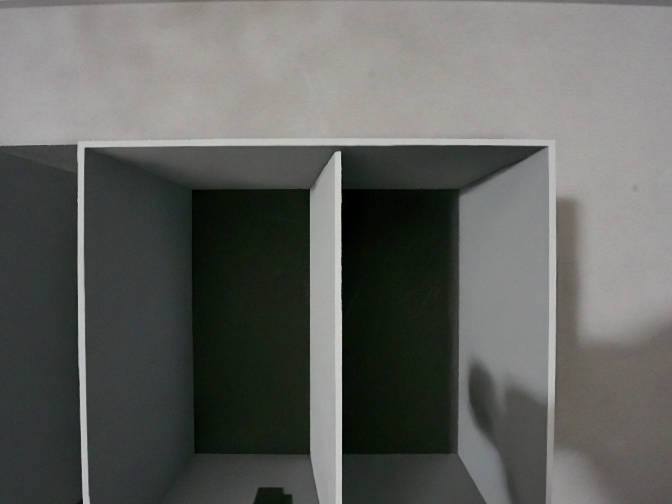

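>>> execute_actions --actions '[{"rows": [[-0.4478,-0.4687,-1.2172,0,-0.7484,-0.4518,1,0.0903,-0.2112,-0.8741,0,-0.6628,0.1303,1],[-0.4478,-0.4746,-1.2148,0,-0.7400,-0.4518,1,0.0903,-0.2187,-0.8715,0,-0.6528,0.1303,1],[-0.4478,-0.4830,-1.2114,0,-0.7284,-0.4518,1,0.0903,-0.2290,-0.8679,0,-0.6388,0.1303,1],[-0.4478,-0.4925,-1.2076,0,-0.7150,-0.4518,1,0.0903,-0.2409,-0.8637,0,-0.6228,0.1303,1],[-0.4478,-0.5032,-1.2032,0,-0.7000,-0.4518,1,0.0903,-0.2542,-0.8591,0,-0.6049,0.1303,1],[-0.4478,-0.5139,-1.1989,0,-0.6849,-0.4518,1,0.0903,-0.2676,-0.8544,0,-0.5869,0.1303,1],[-0.4478,-0.5247,-1.1946,0,-0.6699,-0.4518,1,0.0903,-0.2809,-0.8498,0,-0.5689,0.1303,1],[-0.4478,-0.5354,-1.1903,0,-0.6549,-0.4518,1,0.0903,-0.2942,-0.8452,0,-0.5509,0.1303,1],[-0.4478,-0.5461,-1.1860,0,-0.6398,-0.4518,1,0.0903,-0.3076,-0.8405,0,-0.5329,0.1303,1],[-0.4478,-0.5568,-1.1816,0,-0.6248,-0.4518,1,0.0903,-0.3209,-0.8359,0,-0.5150,0.1303,1],[-0.4478,-0.5663,-1.1778,0,-0.6115,-0.4518,1,0.0903,-0.3328,-0.8317,0,-0.4990,0.1303,1],[-0.4478,-0.5747,-1.1744,0,-0.5998,-0.4518,1,0.0903,-0.3431,-0.8281,0,-0.4850,0.1303,1],[-0.4478,-0.5806,-1.1720,0,-0.5914,-0.4518,1,0.0903,-0.3506,-0.8255,0,-0.4750,0.1303,1],[-0.4478,-0.5842,-1.1706,0,-0.5864,-0.4518,1,0.0903,-0.3550,-0.8240,0,-0.4690,0.1303,1]], "steps": 15}]' --pictures false

>>> execute_actions --actions '[{"rows": [[-0.4478,-0.5842,-1.1706,0,-0.5864,-0.4518,1,0.0903,-0.3550,-0.8240,0,-0.4690,0.1303,1],[-0.4478,-0.5842,-1.1706,0,-0.5864,-0.4518,1,0.0903,-0.3550,-0.8240,0,-0.4690,0.1303,1],[-0.4478,-0.5842,-1.1706,0,-0.5864,-0.4518,0.92,0.0903,-0.3550,-0.8240,0,-0.4690,0.1303,0.94],[-0.4478,-0.5842,-1.1706,0,-0.5864,-0.4518,0.85,0.0903,-0.3550,-0.8240,0,-0.4690,0.1303,0.89],[-0.4478,-0.5842,-1.1706,0,-0.5864,-0.4518,0.79,0.0903,-0.3550,-0.8240,0,-0.4690,0.1303,0.85],[-0.4478,-0.5842,-1.1706,0,-0.5864,-0.4518,0.74,0.0903,-0.3550,-0.8240,0,-0.4690,0.1303,0.81],[-0.4478,-0.5842,-1.1706,0,-0.5864,-0.4518,0.69,0.0903,-0.3550,-0.8240,0,-0.4690,0.1303,0.77],[-0.4478,-0.5842,-1.1706,0,-0.5864,-0.4518,0.65,0.0903,-0.3550,-0.8240,0,-0.4690,0.1303,0.73],[-0.4478,-0.5842,-1.1706,0,-0.5864,-0.4518,0.61,0.0903,-0.3550,-0.8240,0,-0.4690,0.1303,0.69],[-0.4478,-0.5842,-1.1706,0,-0.5864,-0.4518,0.57,0.0903,-0.3550,-0.8240,0,-0.4690,0.1303,0.65],[-0.4478,-0.5842,-1.1706,0,-0.5864,-0.4518,0.53,0.0903,-0.3550,-0.8240,0,-0.4690,0.1303,0.61],[-0.4478,-0.5842,-1.1706,0,-0.5864,-0.4518,0.49,0.0903,-0.3550,-0.8240,0,-0.4690,0.1303,0.57],[-0.4478,-0.5842,-1.1706,0,-0.5864,-0.4518,0.45,0.0903,-0.3550,-0.8240,0,-0.4690,0.1303,0.53],[-0.4478,-0.5842,-1.1706,0,-0.5864,-0.4518,0.41,0.0903,-0.3550,-0.8240,0,-0.4690,0.1303,0.49],[-0.4478,-0.5842,-1.1706,0,-0.5864,-0.4518,0.37,0.0903,-0.3550,-0.8240,0,-0.4690,0.1303,0.45]], "steps": 15}]' --pictures false

>>> execute_actions --actions '[{"rows": [[-0.4478,-0.5842,-1.1706,0,-0.5864,-0.4518,0.33,0.0903,-0.3550,-0.8240,0,-0.4690,0.1303,0.41],[-0.4478,-0.5842,-1.1706,0,-0.5864,-0.4518,0.29,0.0903,-0.3550,-0.8240,0,-0.4690,0.1303,0.37],[-0.4478,-0.5842,-1.1706,0,-0.5864,-0.4518,0.25,0.0903,-0.3550,-0.8240,0,-0.4690,0.1303,0.33],[-0.4478,-0.5842,-1.1706,0,-0.5864,-0.4518,0.21,0.0903,-0.3550,-0.8240,0,-0.4690,0.1303,0.30],[-0.4478,-0.5842,-1.1706,0,-0.5864,-0.4518,0.18,0.0903,-0.3550,-0.8240,0,-0.4690,0.1303,0.27]], "steps": 11}]'

Scene clock: 625.67 s of 6600.00 s.
left_arm: end_effector_position=(+0.4899, +0.0500, +0.1788) grip_measured=+1.00 end_effector_quat_wxyz=(-0.000, +1.000, +0.000, -0.001) end_effector_velocity=(-0.013, +0.006, -0.133) end_effector_angular_velocity=(+0.008, +0.016, -0.001) | right_arm: end_effector_position=(+0.4901, -0.3181, +0.1793) grip_measured=+1.00 end_effector_quat_wxyz=(+0.000, +1.000, -0.000, -0.001) end_effector_velocity=(-0.016, -0.002, -0.134) end_effector_angular_velocity=(-0.002, +0.015, +0.000)
Joint positions: left_arm=[-0.448 -0.576 -1.173 -0.    -0.6   -0.452  0.084] | right_arm=[ 0.09  -0.344 -0.827 -0.    -0.486  0.13   0.084]
Joint velocities: left_arm=[-0.    -0.183  0.077 -0.     0.242  0.    -0.   ] | right_arm=[-0.    -0.229  0.084 -0.     0.297  0.    -0.   ]
Joint torques (N m, as the arm reports them, + toward a larger angle): left_arm=[ -4.29  58.85 -20.7   -0.64  -0.8   -0.32] | right_arm=[  0.5   30.43 -25.81  -2.54  -0.31  -0.37]
Steps of this call (steps 1 to 90: nothing new was sent; then 46.07 s passed at rest; steps 91 to 105: all 15 steps of this action). Readings (joint positions):
91: left_arm=[-0.448 -0.465 -1.219 0.000 -0.753 -0.452] | right_arm=[0.090 -0.207 -0.876 0.000 -0.669 0.130]
92: left_arm=[-0.448 -0.466 -1.218 0.000 -0.752 -0.452] | right_arm=[0.090 -0.208 -0.875 0.000 -0.667 0.130]
94: left_arm=[-0.448 -0.473 -1.216 0.000 -0.741 -0.452] | right_arm=[0.090 -0.217 -0.873 0.000 -0.654 0.130]
98: left_arm=[-0.448 -0.508 -1.201 0.000 -0.694 -0.452] | right_arm=[0.090 -0.259 -0.857 0.000 -0.599 0.130]
105: the state above

Scene clock: 626.17 s of 6600.00 s.
left_arm: end_effector_position=(+0.4906, +0.0494, +0.1736) grip_measured=+0.52 end_effector_quat_wxyz=(+0.000, +1.000, -0.000, +0.001) end_effector_velocity=(-0.000, +0.000, +0.000) end_effector_angular_velocity=(+0.001, +0.001, -0.000) | right_arm: end_effector_position=(+0.4906, -0.3182, +0.1734) grip_measured=+0.48 end_effector_quat_wxyz=(+0.000, +1.000, -0.000, +0.000) end_effector_velocity=(+0.000, +0.001, -0.001) end_effector_angular_velocity=(+0.001, -0.001, -0.000)
Joint positions: left_arm=[-0.448 -0.584 -1.171 -0.    -0.586 -0.452  0.066] | right_arm=[ 0.09  -0.355 -0.825 -0.    -0.469  0.13   0.064]
Joint velocities: left_arm=[ 0.    -0.    -0.     0.    -0.001  0.     0.   ] | right_arm=[ 0.001 -0.001  0.001  0.001  0.003  0.001 -0.049]
Joint torques (N m, as the arm reports them, + toward a larger angle): left_arm=[ -1.31  41.73 -15.14   0.12  -0.88  -0.4 ] | right_arm=[  3.09  20.96 -18.61  -1.12   0.34  -0.26]
Steps of this call (steps 1 to 15: all 15 steps of this action). Readings (joint positions):
1: left_arm=[-0.448 -0.581 -1.171 -0.000 -0.594 -0.452] | right_arm=[0.090 -0.350 -0.825 -0.000 -0.478 0.130]
2: left_arm=[-0.448 -0.583 -1.171 -0.000 -0.591 -0.452] | right_arm=[0.090 -0.352 -0.824 -0.000 -0.474 0.130]
4: left_arm=[-0.448 -0.583 -1.171 -0.000 -0.588 -0.452] | right_arm=[0.090 -0.354 -0.824 -0.000 -0.471 0.130]
8: left_arm=[-0.448 -0.583 -1.171 0.000 -0.587 -0.452] | right_arm=[0.090 -0.354 -0.824 0.000 -0.469 0.130]
15: the state above

Scene clock: 626.53 s of 6600.00 s.
left_arm: end_effector_position=(+0.4905, +0.0496, +0.1735) grip_measured=+0.52 end_effector_quat_wxyz=(+0.000, +1.000, +0.000, +0.001) end_effector_velocity=(-0.001, +0.000, -0.000) end_effector_angular_velocity=(+0.001, +0.003, +0.001) | right_arm: end_effector_position=(+0.4903, -0.3181, +0.1730) grip_measured=+0.27 end_effector_quat_wxyz=(-0.000, +1.000, -0.000, +0.000) end_effector_velocity=(-0.000, +0.000, +0.000) end_effector_angular_velocity=(-0.000, +0.000, +0.000)
Joint positions: left_arm=[-0.448 -0.584 -1.171 -0.    -0.586 -0.452  0.066] | right_arm=[ 0.09  -0.355 -0.824  0.    -0.469  0.13   0.055]
Joint velocities: left_arm=[ 0.    -0.     0.     0.    -0.003 -0.001  0.   ] | right_arm=[ 0.     0.    -0.    -0.    -0.001 -0.    -0.   ]
Joint torques (N m, as the arm reports them, + toward a larger angle): left_arm=[  0.78  37.13 -12.45   0.94  -1.16  -0.43] | right_arm=[ -0.3   21.52 -20.03  -1.58  -0.21  -0.42]
Steps of this call (steps 1 to 11: all 11 steps of this action). Readings (joint positions):
1: left_arm=[-0.448 -0.584 -1.171 -0.000 -0.586 -0.452] | right_arm=[0.090 -0.355 -0.825 -0.000 -0.469 0.130]
2: left_arm=[-0.448 -0.584 -1.171 -0.000 -0.586 -0.452] | right_arm=[0.090 -0.355 -0.824 -0.000 -0.469 0.130]
4: left_arm=[-0.448 -0.584 -1.171 -0.000 -0.586 -0.452] | right_arm=[0.090 -0.355 -0.824 -0.000 -0.469 0.130]
8: left_arm=[-0.448 -0.584 -1.171 -0.000 -0.586 -0.452] | right_arm=[0.090 -0.355 -0.824 0.000 -0.469 0.130]
11: the state above
camera_calibration (this result's frames):
cam_left_wrist: T_world_to_cam=[[-0.00375437, -0.999915, 0.0125235, 0.0819188], [-0.999969, 0.0038399, 0.00681204, 0.55739], [-0.00685955, -0.0124976, -0.999898, 0.310366], [0, 0, 0, 1]] pos_world=[0.559809, 0.0836503, 0.305511]
cam_right_wrist: T_world_to_cam=[[-0.0116533, -0.999926, -0.00350218, -0.278727], [-0.999785, 0.0115915, 0.0171694, 0.551539], [-0.0171275, 0.0037015, -0.999846, 0.317269], [0, 0, 0, 1]] pos_world=[0.553606, -0.286274, 0.306774]

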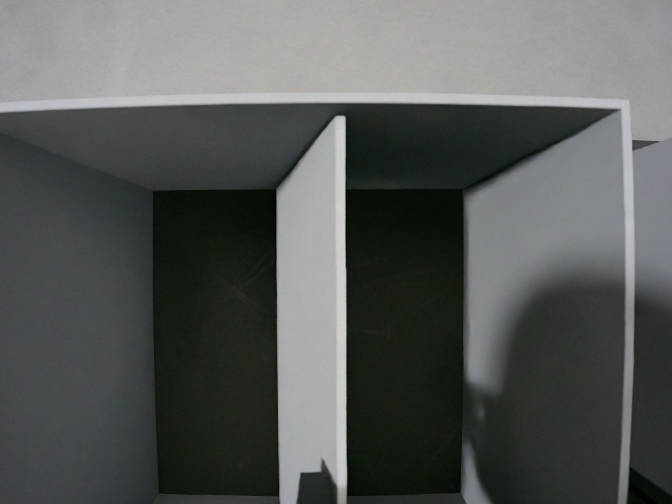

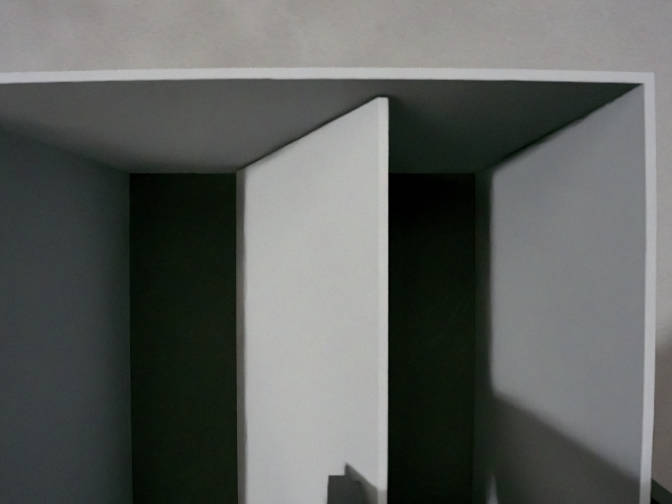

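>>> execute_actions --actions '[{"rows": [[-0.4478,-0.5842,-1.1706,0,-0.5864,-0.4518,1,0.0903,-0.3550,-0.8240,0,-0.4690,0.1303,1]], "steps": 7}]' --pictures false

>>> execute_actions --actions '[{"rows": [[-0.4478,-0.4386,-1.2311,0,-0.7925,-0.4518,1,0.0903,-0.1738,-0.8891,0,-0.7153,0.1303,1]], "steps": 8}]' --pictures false

>>> execute_actions --actions '[{"rows": [[-0.3306,0.0535,-0.6471,0,-0.7006,-1.8995,-1,0.0397,0.2827,-0.4558,0,-0.7385,-1.4883,-1]], "steps": 15}]' --pictures false

>>> execute_actions --actions '[{"rows": [[-0.3306,0.0535,-0.6471,0,-0.7006,-1.8995,-1,0.0397,0.2827,-0.4558,0,-0.7385,-1.4883,-1]], "steps": 5}]' --pictures false

>>> execute_actions --actions '[{"rows": [[-0.3247,-0.0808,-0.4326,0,-0.3517,-1.8995,-1,0.0425,0.1197,-0.2373,0,-0.3570,-1.4883,-1]], "steps": 15}]' --pictures false

>>> execute_actions --actions '[{"steps": 10}]'

Scene clock: 735.47 s of 6600.00 s.
left_arm: end_effector_position=(+0.4885, +0.0509, +0.1714) grip_measured=+1.00 end_effector_quat_wxyz=(-0.001, +1.000, +0.000, -0.002) end_effector_velocity=(+0.012, -0.007, +0.012) end_effector_angular_velocity=(-0.017, -0.034, -0.002) | right_arm: end_effector_position=(+0.4899, -0.3181, +0.1728) grip_measured=+1.00 end_effector_quat_wxyz=(+0.000, +1.000, -0.000, -0.000) end_effector_velocity=(+0.002, -0.000, +0.001) end_effector_angular_velocity=(+0.001, -0.005, -0.002)
Joint positions: left_arm=[-0.448 -0.585 -1.168  0.    -0.588 -0.452  0.084] | right_arm=[ 0.09  -0.355 -0.824  0.    -0.469  0.13   0.084]
Joint velocities: left_arm=[-0.001  0.01  -0.018 -0.     0.01   0.001  0.   ] | right_arm=[-0.001  0.002 -0.002 -0.     0.002  0.001  0.   ]
Joint torques (N m, as the arm reports them, + toward a larger angle): left_arm=[ -3.68  45.32 -17.15  -0.68  -0.37  -0.22] | right_arm=[  2.55  22.83 -20.03  -3.32   0.08  -0.12]
Steps of this call (steps 1 to 15: the robot went on to your last target; steps 16 to 90: nothing new was sent; then 105.70 s passed at rest; steps 91 to 97: all 7 steps of this action). Readings (joint positions):
91: left_arm=[-0.448 -0.584 -1.171 0.000 -0.587 -0.452] | right_arm=[0.090 -0.355 -0.824 0.000 -0.469 0.130]
92: left_arm=[-0.448 -0.585 -1.169 0.000 -0.588 -0.452] | right_arm=[0.090 -0.355 -0.824 0.000 -0.469 0.130]
94: left_arm=[-0.447 -0.586 -1.167 0.000 -0.589 -0.452] | right_arm=[0.090 -0.355 -0.823 0.000 -0.470 0.130]
97: the state above

Scene clock: 735.73 s of 6600.00 s.
left_arm: end_effector_position=(+0.4914, +0.0494, +0.2660) grip_measured=+1.00 end_effector_quat_wxyz=(+0.001, +1.000, +0.000, +0.002) end_effector_velocity=(+0.002, -0.001, +0.368) end_effector_angular_velocity=(-0.049, -0.103, -0.001) | right_arm: end_effector_position=(+0.4919, -0.3178, +0.2626) grip_measured=+1.00 end_effector_quat_wxyz=(-0.000, +1.000, -0.000, +0.002) end_effector_velocity=(-0.012, -0.001, +0.391) end_effector_angular_velocity=(+0.011, -0.084, -0.001)
Joint positions: left_arm=[-0.448 -0.459 -1.224  0.    -0.761 -0.452  0.084] | right_arm=[ 0.09  -0.204 -0.879  0.    -0.671  0.13   0.084]
Joint velocities: left_arm=[-0.     0.483 -0.221  0.001 -0.59   0.     0.   ] | right_arm=[ 0.     0.64  -0.247  0.001 -0.802  0.     0.   ]
Joint torques (N m, as the arm reports them, + toward a larger angle): left_arm=[ -4.34   4.27 -10.6   -0.79   0.44  -0.27] | right_arm=[  2.21   2.07 -11.58  -1.77   0.51  -0.2 ]
Steps of this call (steps 1 to 8: all 8 steps of this action). Readings (joint positions):
1: left_arm=[-0.448 -0.585 -1.169 0.000 -0.588 -0.452] | right_arm=[0.090 -0.355 -0.824 0.000 -0.469 0.130]
2: left_arm=[-0.448 -0.583 -1.170 0.000 -0.593 -0.452] | right_arm=[0.090 -0.352 -0.824 0.000 -0.475 0.130]
4: left_arm=[-0.448 -0.552 -1.181 -0.000 -0.642 -0.452] | right_arm=[0.090 -0.318 -0.835 -0.000 -0.526 0.130]
8: the state above

Scene clock: 736.23 s of 6600.00 s.
left_arm: end_effector_position=(+0.3553, +0.1587, +0.2862) grip_measured=-1.00 end_effector_quat_wxyz=(+0.000, +0.903, +0.430, -0.000) end_effector_velocity=(-0.275, +0.176, -0.035) end_effector_angular_velocity=(+0.002, +0.005, +3.112) | right_arm: end_effector_position=(+0.3394, -0.3517, +0.2835) grip_measured=-1.00 end_effector_quat_wxyz=(-0.000, +0.906, +0.423, -0.000) end_effector_velocity=(-0.189, -0.034, -0.031) end_effector_angular_velocity=(+0.001, +0.005, +3.028)
Joint positions: left_arm=[-0.352 -0.041 -0.757 -0.    -0.716 -1.246  0.   ] | right_arm=[ 0.046  0.228 -0.506 -0.    -0.734 -0.788  0.   ]
Joint velocities: left_arm=[ 0.169  0.747  0.867 -0.     0.114 -2.943  0.   ] | right_arm=[-0.057  0.523  0.484  0.    -0.043 -3.085  0.   ]
Joint torques (N m, as the arm reports them, + toward a larger angle): left_arm=[ -5.35  15.36 -20.51  -0.46  -0.19  -0.66] | right_arm=[ -1.69   4.78 -29.39  -0.55   0.49  -0.18]
Steps of this call (steps 1 to 15: all 15 steps of this action). Readings (joint positions):
1: left_arm=[-0.448 -0.446 -1.230 0.000 -0.775 -0.452] | right_arm=[0.090 -0.188 -0.886 0.000 -0.691 0.130]
2: left_arm=[-0.446 -0.438 -1.228 0.000 -0.781 -0.457] | right_arm=[0.090 -0.177 -0.886 0.000 -0.700 0.125]
4: left_arm=[-0.435 -0.402 -1.178 0.000 -0.772 -0.510] | right_arm=[0.086 -0.140 -0.848 0.000 -0.705 0.073]
8: left_arm=[-0.401 -0.255 -1.006 0.000 -0.749 -0.713] | right_arm=[0.069 0.015 -0.703 -0.000 -0.716 -0.161]
15: the state above

Scene clock: 736.40 s of 6600.00 s.
left_arm: end_effector_position=(+0.3264, +0.1765, +0.2813) grip_measured=-1.00 end_effector_quat_wxyz=(-0.000, +0.768, +0.641, -0.000) end_effector_velocity=(-0.088, +0.053, -0.019) end_effector_angular_velocity=(+0.001, -0.001, +2.285) | right_arm: end_effector_position=(+0.3235, -0.3544, +0.2806) grip_measured=-1.00 end_effector_quat_wxyz=(-0.000, +0.775, +0.632, -0.000) end_effector_velocity=(-0.040, -0.007, -0.008) end_effector_angular_velocity=(+0.001, -0.004, +2.422)
Joint positions: left_arm=[-0.335  0.036 -0.667 -0.    -0.704 -1.729  0.   ] | right_arm=[ 0.041  0.273 -0.464  0.    -0.738 -1.289  0.   ]
Joint velocities: left_arm=[ 0.054  0.236  0.276  0.     0.042 -2.232  0.   ] | right_arm=[-0.013  0.117  0.105  0.    -0.008 -2.435  0.   ]
Joint torques (N m, as the arm reports them, + toward a larger angle): left_arm=[ -6.44  11.99 -21.23  -0.55  -0.31   1.26] | right_arm=[ -2.31   3.18 -24.67  -1.41  -0.27   1.28]
Steps of this call (steps 1 to 5: all 5 steps of this action). Readings (joint positions):
1: left_arm=[-0.347 -0.018 -0.730 -0.000 -0.712 -1.346] | right_arm=[0.044 0.243 -0.492 -0.000 -0.736 -0.891]
2: left_arm=[-0.343 0.001 -0.708 -0.000 -0.710 -1.448] | right_arm=[0.043 0.254 -0.481 -0.000 -0.736 -0.995]
4: left_arm=[-0.337 0.027 -0.677 -0.000 -0.705 -1.647] | right_arm=[0.041 0.268 -0.469 -0.000 -0.737 -1.200]
5: the state above

Scene clock: 736.90 s of 6600.00 s.
left_arm: end_effector_position=(+0.2749, +0.1979, +0.1609) grip_measured=-1.00 end_effector_quat_wxyz=(+0.000, +0.707, +0.707, +0.000) end_effector_velocity=(+0.009, -0.003, +0.000) end_effector_angular_velocity=(-0.013, -0.039, +0.006) | right_arm: end_effector_position=(+0.2749, -0.3579, +0.1609) grip_measured=-1.00 end_effector_quat_wxyz=(+0.000, +0.708, +0.707, +0.000) end_effector_velocity=(+0.008, +0.001, -0.003) end_effector_angular_velocity=(+0.004, -0.039, +0.005)
Joint positions: left_arm=[-0.325 -0.08  -0.435  0.    -0.354 -1.899  0.   ] | right_arm=[ 0.042  0.121 -0.239  0.    -0.36  -1.488  0.   ]
Joint velocities: left_arm=[ 0.     0.001  0.001  0.001  0.041 -0.007  0.   ] | right_arm=[-0.    -0.007  0.004  0.001  0.051 -0.006  0.   ]
Joint torques (N m, as the arm reports them, + toward a larger angle): left_arm=[ -4.76  21.51 -14.9   -1.01  -0.54  -0.21] | right_arm=[  6.73  10.88 -19.75  -1.56  -0.29  -0.39]
Steps of this call (steps 1 to 15: all 15 steps of this action). Readings (joint positions):
1: left_arm=[-0.333 0.043 -0.659 -0.000 -0.702 -1.795] | right_arm=[0.040 0.276 -0.461 0.000 -0.738 -1.361]
2: left_arm=[-0.332 0.045 -0.652 0.000 -0.697 -1.840] | right_arm=[0.040 0.277 -0.458 0.000 -0.733 -1.415]
4: left_arm=[-0.330 0.029 -0.619 0.000 -0.646 -1.877] | right_arm=[0.041 0.257 -0.429 0.000 -0.680 -1.464]
8: left_arm=[-0.327 -0.039 -0.507 -0.000 -0.472 -1.888] | right_arm=[0.042 0.177 -0.318 0.000 -0.496 -1.476]
15: the state above

Scene clock: 737.23 s of 6600.00 s.
left_arm: end_effector_position=(+0.2743, +0.1982, +0.1602) grip_measured=-1.00 end_effector_quat_wxyz=(+0.000, +0.707, +0.707, +0.000) end_effector_velocity=(-0.002, +0.001, -0.001) end_effector_angular_velocity=(+0.001, +0.004, +0.000) | right_arm: end_effector_position=(+0.2744, -0.3580, +0.1601) grip_measured=-1.00 end_effector_quat_wxyz=(+0.000, +0.707, +0.707, +0.000) end_effector_velocity=(-0.002, -0.000, -0.001) end_effector_angular_velocity=(-0.000, +0.005, -0.000)
Joint positions: left_arm=[-0.325 -0.081 -0.433  0.    -0.352 -1.899  0.   ] | right_arm=[ 0.042  0.12  -0.238  0.    -0.357 -1.488  0.   ]
Joint velocities: left_arm=[ 0.    -0.002  0.002  0.    -0.    -0.     0.   ] | right_arm=[-0.    -0.002  0.003 -0.     0.     0.     0.   ]
Joint torques (N m, as the arm reports them, + toward a larger angle): left_arm=[ -4.67  21.54 -15.07  -0.92  -0.48  -0.29] | right_arm=[ -1.03   7.72 -17.93  -2.63  -0.17  -0.36]
Steps of this call (steps 1 to 10: the robot went on to your last target). Readings (joint positions):
1: left_arm=[-0.325 -0.080 -0.435 0.000 -0.353 -1.899] | right_arm=[0.042 0.121 -0.239 0.000 -0.359 -1.488]
2: left_arm=[-0.325 -0.080 -0.434 0.000 -0.353 -1.899] | right_arm=[0.042 0.121 -0.239 0.000 -0.358 -1.488]
4: left_arm=[-0.325 -0.080 -0.434 0.000 -0.352 -1.899] | right_arm=[0.042 0.120 -0.239 0.000 -0.357 -1.488]
8: left_arm=[-0.325 -0.080 -0.433 0.000 -0.352 -1.899] | right_arm=[0.042 0.120 -0.238 0.000 -0.357 -1.488]
10: the state above
camera_calibration (this result's frames):
cam_left_wrist: T_world_to_cam=[[0.999917, -0.00367394, 0.0123818, -0.242905], [-0.00377497, -0.99996, 0.00814558, 0.266159], [0.0123514, -0.00819164, -0.99989, 0.291312], [0, 0, 0, 1]] pos_world=[0.240291, 0.267642, 0.292119]
cam_right_wrist: T_world_to_cam=[[0.999928, -0.0116325, -0.00304571, -0.245077], [-0.0115779, -0.999782, 0.0173578, -0.296848], [-0.00324696, -0.0173213, -0.999845, 0.289544], [0, 0, 0, 1]] pos_world=[0.242563, -0.294619, 0.293905]

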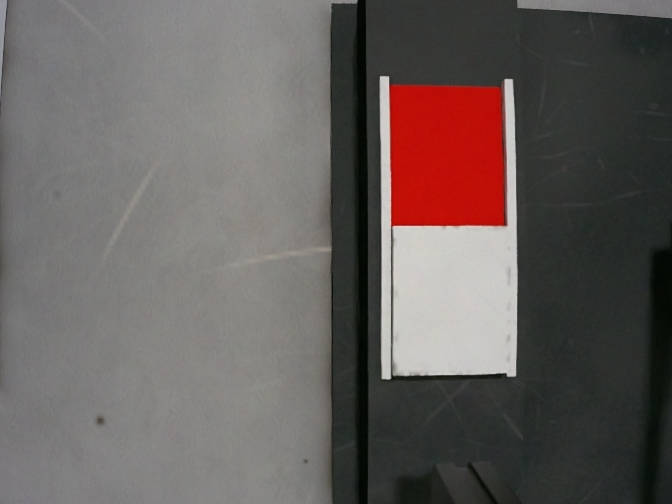

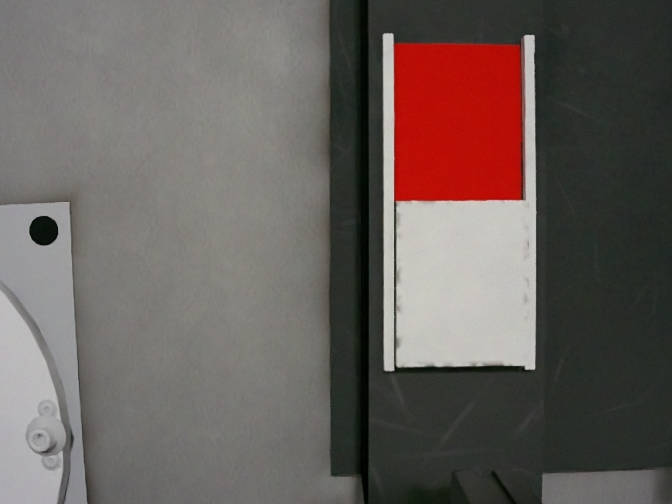

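>>> zoom_image --camera "cam_left_wrist" --region '[320, 60, 560, 400]'

>>> zoom_image --camera "cam_right_wrist" --region '[320, 20, 580, 390]'

>>> zoom_image --camera "cam_right_wrist" --region '[320, 340, 580, 504]'

>>> zoom_image --camera "cam_left_wrist" --region '[320, 340, 580, 504]'

Region (320, 60, 560, 400) of cam_left_wrist's 672x504 image, scaled by 1.482, with more detail than that image has; it fills the left 356 columns of this view, and the rest is white.

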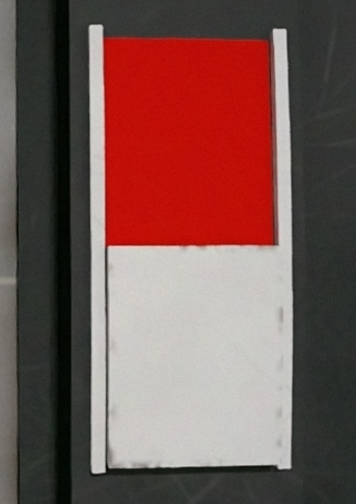

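Region (320, 20, 580, 390) of cam_right_wrist's 672x504 image, scaled by 1.362, with more detail than that image has; it fills the left 354 columns of this view, and the rest is white.

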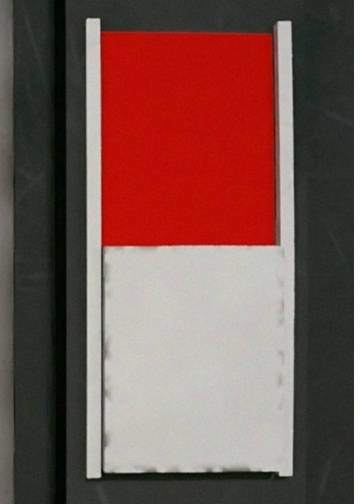

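Region (320, 340, 580, 504) of cam_right_wrist's 672x504 image, scaled by 1.938, with more detail than that image has; it fills the top 318 rows of this view, and the rest is white.

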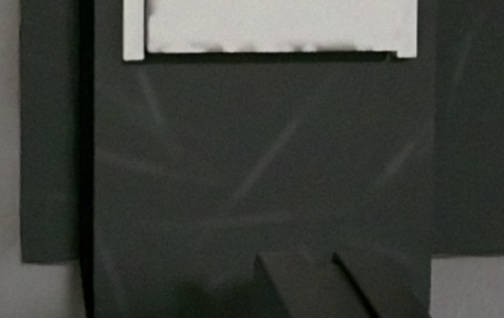

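Region (320, 340, 580, 504) of cam_left_wrist's 672x504 image, scaled by 1.938, with more detail than that image has; it fills the top 318 rows of this view, and the rest is white.

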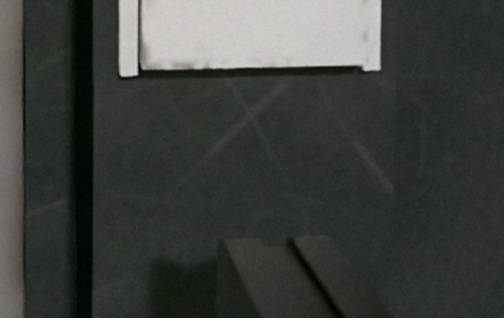

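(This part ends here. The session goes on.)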